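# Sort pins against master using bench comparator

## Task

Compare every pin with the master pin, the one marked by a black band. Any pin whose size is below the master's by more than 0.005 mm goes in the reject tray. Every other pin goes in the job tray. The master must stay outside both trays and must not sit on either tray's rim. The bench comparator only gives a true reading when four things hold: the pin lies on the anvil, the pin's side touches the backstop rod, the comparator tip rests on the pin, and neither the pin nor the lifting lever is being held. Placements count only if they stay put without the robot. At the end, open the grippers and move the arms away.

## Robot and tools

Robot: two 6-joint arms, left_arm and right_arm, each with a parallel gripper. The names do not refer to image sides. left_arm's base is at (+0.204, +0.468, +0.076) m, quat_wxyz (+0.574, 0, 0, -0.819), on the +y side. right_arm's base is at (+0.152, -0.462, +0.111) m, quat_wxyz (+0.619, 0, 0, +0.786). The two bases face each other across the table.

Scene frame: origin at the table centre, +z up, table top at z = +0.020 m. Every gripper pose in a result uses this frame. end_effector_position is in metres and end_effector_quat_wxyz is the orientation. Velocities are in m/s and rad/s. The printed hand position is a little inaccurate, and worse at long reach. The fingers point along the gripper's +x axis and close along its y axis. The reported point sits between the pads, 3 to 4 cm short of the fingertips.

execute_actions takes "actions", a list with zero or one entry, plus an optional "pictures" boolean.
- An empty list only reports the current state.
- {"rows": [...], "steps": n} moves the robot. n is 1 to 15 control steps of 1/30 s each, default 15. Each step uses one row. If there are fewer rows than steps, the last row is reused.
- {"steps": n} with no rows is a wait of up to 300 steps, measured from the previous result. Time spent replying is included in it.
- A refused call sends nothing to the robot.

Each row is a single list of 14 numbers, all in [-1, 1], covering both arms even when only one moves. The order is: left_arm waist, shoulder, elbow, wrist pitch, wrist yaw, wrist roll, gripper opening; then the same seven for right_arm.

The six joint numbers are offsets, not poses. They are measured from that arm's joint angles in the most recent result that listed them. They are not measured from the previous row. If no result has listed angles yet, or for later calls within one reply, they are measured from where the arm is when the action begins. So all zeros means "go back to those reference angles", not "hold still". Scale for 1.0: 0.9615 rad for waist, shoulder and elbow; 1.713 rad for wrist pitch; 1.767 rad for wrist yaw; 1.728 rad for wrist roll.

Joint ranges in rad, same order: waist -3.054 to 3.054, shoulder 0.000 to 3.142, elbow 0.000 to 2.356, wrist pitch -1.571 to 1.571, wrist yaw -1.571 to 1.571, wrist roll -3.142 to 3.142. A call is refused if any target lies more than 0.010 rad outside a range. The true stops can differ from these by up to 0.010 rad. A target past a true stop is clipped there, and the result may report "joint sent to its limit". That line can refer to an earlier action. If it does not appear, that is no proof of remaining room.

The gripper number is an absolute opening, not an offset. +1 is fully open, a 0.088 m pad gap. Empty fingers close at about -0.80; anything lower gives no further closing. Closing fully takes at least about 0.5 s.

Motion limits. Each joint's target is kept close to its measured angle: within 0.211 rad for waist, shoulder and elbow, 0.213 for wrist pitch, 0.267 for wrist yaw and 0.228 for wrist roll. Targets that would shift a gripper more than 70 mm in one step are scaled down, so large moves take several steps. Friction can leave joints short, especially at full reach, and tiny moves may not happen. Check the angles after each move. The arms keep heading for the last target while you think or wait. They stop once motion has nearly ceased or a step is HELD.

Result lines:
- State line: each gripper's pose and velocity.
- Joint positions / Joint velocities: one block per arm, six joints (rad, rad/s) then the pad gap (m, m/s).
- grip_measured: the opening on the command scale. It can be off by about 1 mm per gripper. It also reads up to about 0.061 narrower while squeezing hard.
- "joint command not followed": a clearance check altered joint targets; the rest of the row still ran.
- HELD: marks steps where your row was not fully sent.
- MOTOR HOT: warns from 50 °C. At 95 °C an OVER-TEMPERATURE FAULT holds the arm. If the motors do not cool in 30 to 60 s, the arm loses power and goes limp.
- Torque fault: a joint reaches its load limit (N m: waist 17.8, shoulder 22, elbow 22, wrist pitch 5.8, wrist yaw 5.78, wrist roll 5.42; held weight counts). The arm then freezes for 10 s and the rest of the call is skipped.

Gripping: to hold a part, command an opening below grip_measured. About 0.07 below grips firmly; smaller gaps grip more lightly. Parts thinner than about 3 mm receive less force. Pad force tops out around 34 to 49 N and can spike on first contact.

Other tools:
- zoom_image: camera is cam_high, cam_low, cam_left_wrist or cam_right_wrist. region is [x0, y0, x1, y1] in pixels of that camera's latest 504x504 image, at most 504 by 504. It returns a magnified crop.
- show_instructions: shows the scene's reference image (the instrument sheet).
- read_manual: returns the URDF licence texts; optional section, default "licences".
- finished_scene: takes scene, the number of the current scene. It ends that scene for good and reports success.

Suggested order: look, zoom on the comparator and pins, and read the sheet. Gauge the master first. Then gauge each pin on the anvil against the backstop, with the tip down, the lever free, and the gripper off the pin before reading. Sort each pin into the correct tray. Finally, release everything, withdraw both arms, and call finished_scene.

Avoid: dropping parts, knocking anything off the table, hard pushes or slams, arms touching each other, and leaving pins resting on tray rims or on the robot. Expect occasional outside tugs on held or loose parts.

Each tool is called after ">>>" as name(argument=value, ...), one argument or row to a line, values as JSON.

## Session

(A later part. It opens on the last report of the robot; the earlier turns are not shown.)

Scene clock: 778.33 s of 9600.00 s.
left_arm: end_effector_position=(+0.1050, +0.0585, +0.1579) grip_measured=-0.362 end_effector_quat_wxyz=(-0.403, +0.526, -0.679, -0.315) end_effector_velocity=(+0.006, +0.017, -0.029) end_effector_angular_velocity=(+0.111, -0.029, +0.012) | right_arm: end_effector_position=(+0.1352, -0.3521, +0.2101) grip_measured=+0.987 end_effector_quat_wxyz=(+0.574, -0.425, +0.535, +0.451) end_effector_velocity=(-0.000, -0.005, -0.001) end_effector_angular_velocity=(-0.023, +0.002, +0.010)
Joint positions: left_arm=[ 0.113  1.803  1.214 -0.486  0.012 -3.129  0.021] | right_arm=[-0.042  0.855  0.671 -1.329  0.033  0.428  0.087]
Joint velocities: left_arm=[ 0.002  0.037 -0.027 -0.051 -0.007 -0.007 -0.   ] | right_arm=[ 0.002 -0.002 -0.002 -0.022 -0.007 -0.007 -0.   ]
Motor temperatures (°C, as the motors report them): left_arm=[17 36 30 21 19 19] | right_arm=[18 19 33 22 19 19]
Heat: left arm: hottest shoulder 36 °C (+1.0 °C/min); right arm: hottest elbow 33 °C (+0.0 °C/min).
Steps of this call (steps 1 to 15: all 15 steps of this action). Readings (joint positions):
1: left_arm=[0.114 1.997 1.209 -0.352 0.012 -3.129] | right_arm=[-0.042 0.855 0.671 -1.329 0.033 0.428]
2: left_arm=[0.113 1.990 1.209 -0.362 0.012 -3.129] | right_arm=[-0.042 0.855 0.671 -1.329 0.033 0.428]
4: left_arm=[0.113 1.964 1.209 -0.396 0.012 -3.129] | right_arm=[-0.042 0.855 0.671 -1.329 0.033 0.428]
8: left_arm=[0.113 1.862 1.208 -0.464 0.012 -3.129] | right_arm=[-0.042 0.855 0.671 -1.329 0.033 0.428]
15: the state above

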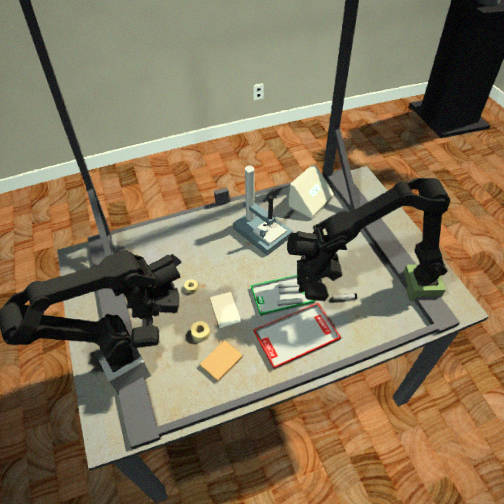

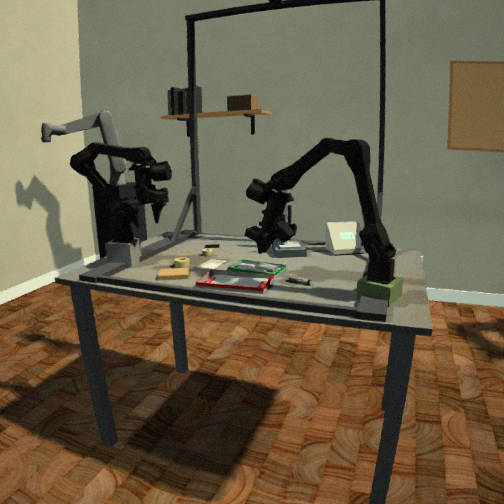

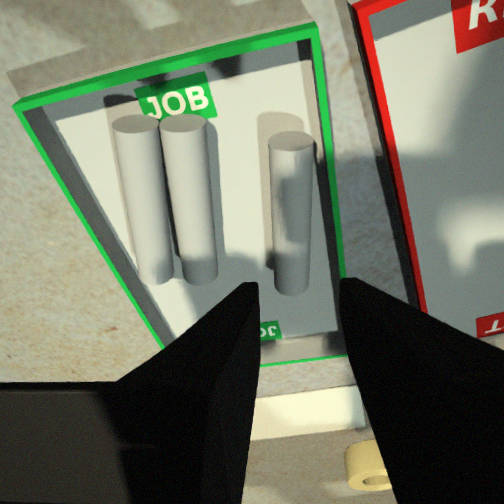

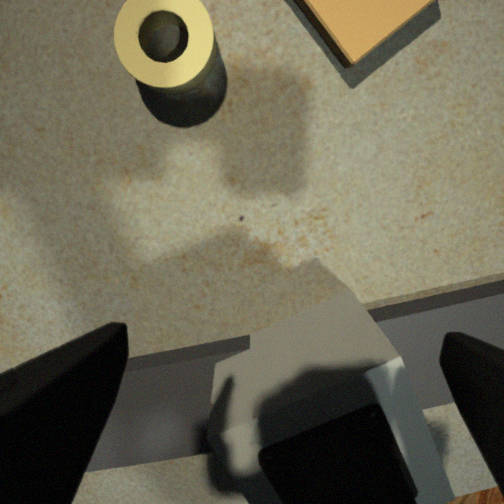

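>>> execute_actions(
  actions=[
    {"rows":[[0,-0.2,-0.05,-0.04,0,0,0.2,0,0,0,0,0,0,1],[0,-0.4,-0.15,-0.07,0,0,0.5,0,0,0,0,0,0,1],[0,-0.62,-0.27,-0.1,0,0,0.5,0,0,0,0,0,0,1]],"steps":15},
  ],
  pictures=false,
)

>>> execute_actions(
  actions=[
    {"steps":20},
  ],
)

Scene clock: 785.07 s of 9600.00 s.
left_arm: end_effector_position=(+0.1297, +0.1620, +0.2570) grip_measured=+0.495 end_effector_quat_wxyz=(-0.340, +0.553, -0.713, -0.264) end_effector_velocity=(+0.004, +0.016, -0.049) end_effector_angular_velocity=(+0.154, -0.038, +0.008) | right_arm: end_effector_position=(+0.1352, -0.3521, +0.2101) grip_measured=+0.987 end_effector_quat_wxyz=(+0.574, -0.425, +0.535, +0.451) end_effector_velocity=(-0.000, -0.006, -0.002) end_effector_angular_velocity=(-0.028, +0.002, +0.010)
Joint positions: left_arm=[ 0.113  1.205  0.968 -0.653  0.012 -3.129  0.063] | right_arm=[-0.042  0.855  0.671 -1.329  0.033  0.428  0.087]
Joint velocities: left_arm=[-0.002  0.042 -0.081 -0.037 -0.007 -0.007  0.002] | right_arm=[ 0.002 -0.002 -0.007 -0.022 -0.007 -0.007 -0.   ]
Motor temperatures (°C, as the motors report them): left_arm=[17 35 30 21 19 19] | right_arm=[18 19 33 22 19 19]
Heat: left arm: hottest shoulder 35 °C (+0.0 °C/min); right arm: hottest elbow 33 °C (+0.0 °C/min).
Steps of this call (steps 1 to 15: the robot went on to your last target; steps 16 to 90: nothing new was sent; then 3.23 s passed at rest; steps 91 to 105: all 15 steps of this action). Readings (joint positions):
91: left_arm=[0.113 1.775 1.206 -0.491 0.012 -3.129] | right_arm=[-0.042 0.855 0.671 -1.329 0.033 0.428]
92: left_arm=[0.113 1.737 1.175 -0.519 0.012 -3.129] | right_arm=[-0.042 0.855 0.671 -1.329 0.033 0.428]
94: left_arm=[0.113 1.610 1.076 -0.595 0.012 -3.129] | right_arm=[-0.042 0.855 0.671 -1.329 0.033 0.428]
98: left_arm=[0.113 1.357 0.971 -0.647 0.012 -3.129] | right_arm=[-0.042 0.855 0.671 -1.329 0.033 0.428]
105: the state above

Scene clock: 785.73 s of 9600.00 s.
left_arm: end_effector_position=(+0.1300, +0.1633, +0.2543) grip_measured=+0.498 end_effector_quat_wxyz=(-0.343, +0.552, -0.712, -0.267) end_effector_velocity=(+0.001, +0.001, -0.003) end_effector_angular_velocity=(+0.012, -0.004, +0.008) | right_arm: end_effector_position=(+0.1352, -0.3521, +0.2101) grip_measured=+0.987 end_effector_quat_wxyz=(+0.574, -0.425, +0.535, +0.451) end_effector_velocity=(+0.002, -0.002, -0.000) end_effector_angular_velocity=(-0.006, -0.008, -0.010)
Joint positions: left_arm=[ 0.113  1.207  0.963 -0.656  0.012 -3.129  0.063] | right_arm=[-0.042  0.855  0.671 -1.329  0.033  0.428  0.087]
Joint velocities: left_arm=[-0.002  0.002 -0.002 -0.007 -0.007 -0.007 -0.   ] | right_arm=[-0.002 -0.002 -0.002 -0.007  0.007  0.007 -0.   ]
Motor temperatures (°C, as the motors report them): left_arm=[17 35 30 21 19 19] | right_arm=[18 19 33 22 19 19]
Heat: left arm: hottest shoulder 35 °C (+0.0 °C/min); right arm: hottest elbow 33 °C (+0.0 °C/min).
Steps of this call (steps 1 to 15: the robot went on to your last target; steps 16 to 20: nothing new was sent). Readings (joint positions):
1: left_arm=[0.113 1.207 0.966 -0.654 0.012 -3.129] | right_arm=[-0.042 0.855 0.671 -1.329 0.033 0.428]
2: left_arm=[0.113 1.207 0.964 -0.655 0.012 -3.129] | right_arm=[-0.042 0.855 0.671 -1.329 0.033 0.428]
4: left_arm=[0.113 1.207 0.963 -0.656 0.012 -3.129] | right_arm=[-0.042 0.855 0.671 -1.329 0.033 0.428]
8: left_arm=[0.113 1.207 0.963 -0.656 0.012 -3.129] | right_arm=[-0.042 0.855 0.671 -1.329 0.033 0.428]
20: the state above
All arms were judged still, so your last target was given up. Only a new action makes them travel on or press farther. Fingers that are still opening or closing keep moving.

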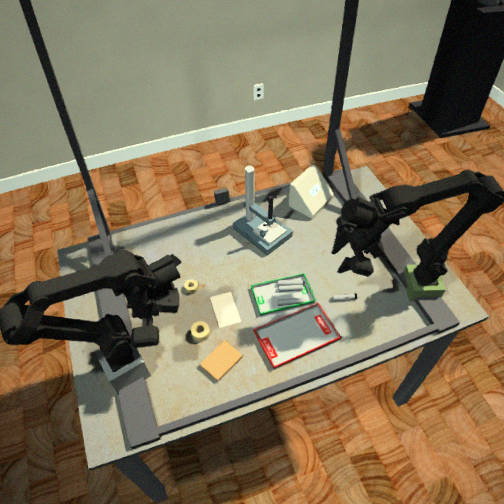

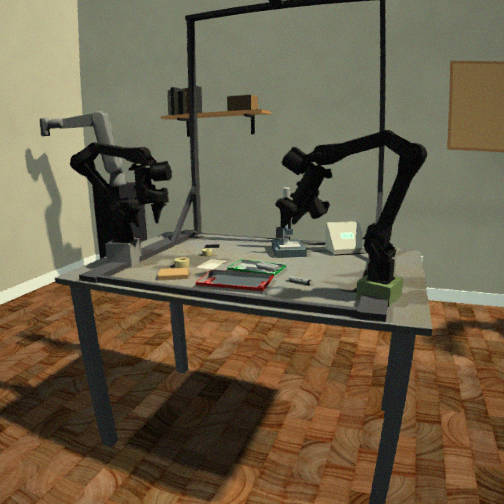

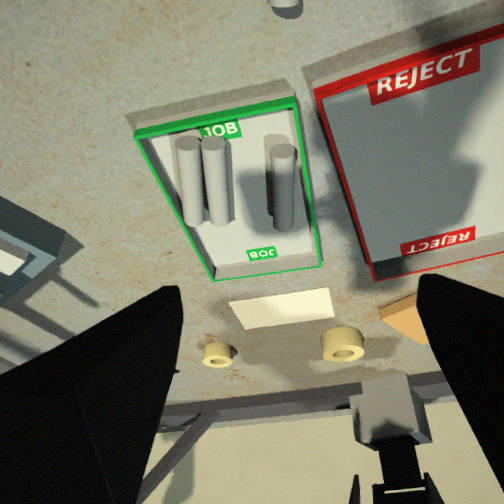

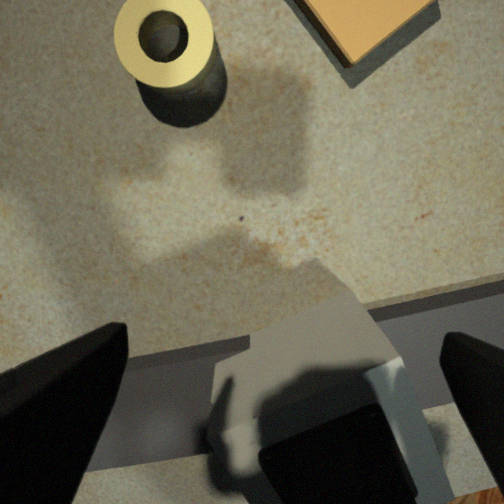

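>>> finished_scene(
  scene=2,
)

The scene is finished: the task was done.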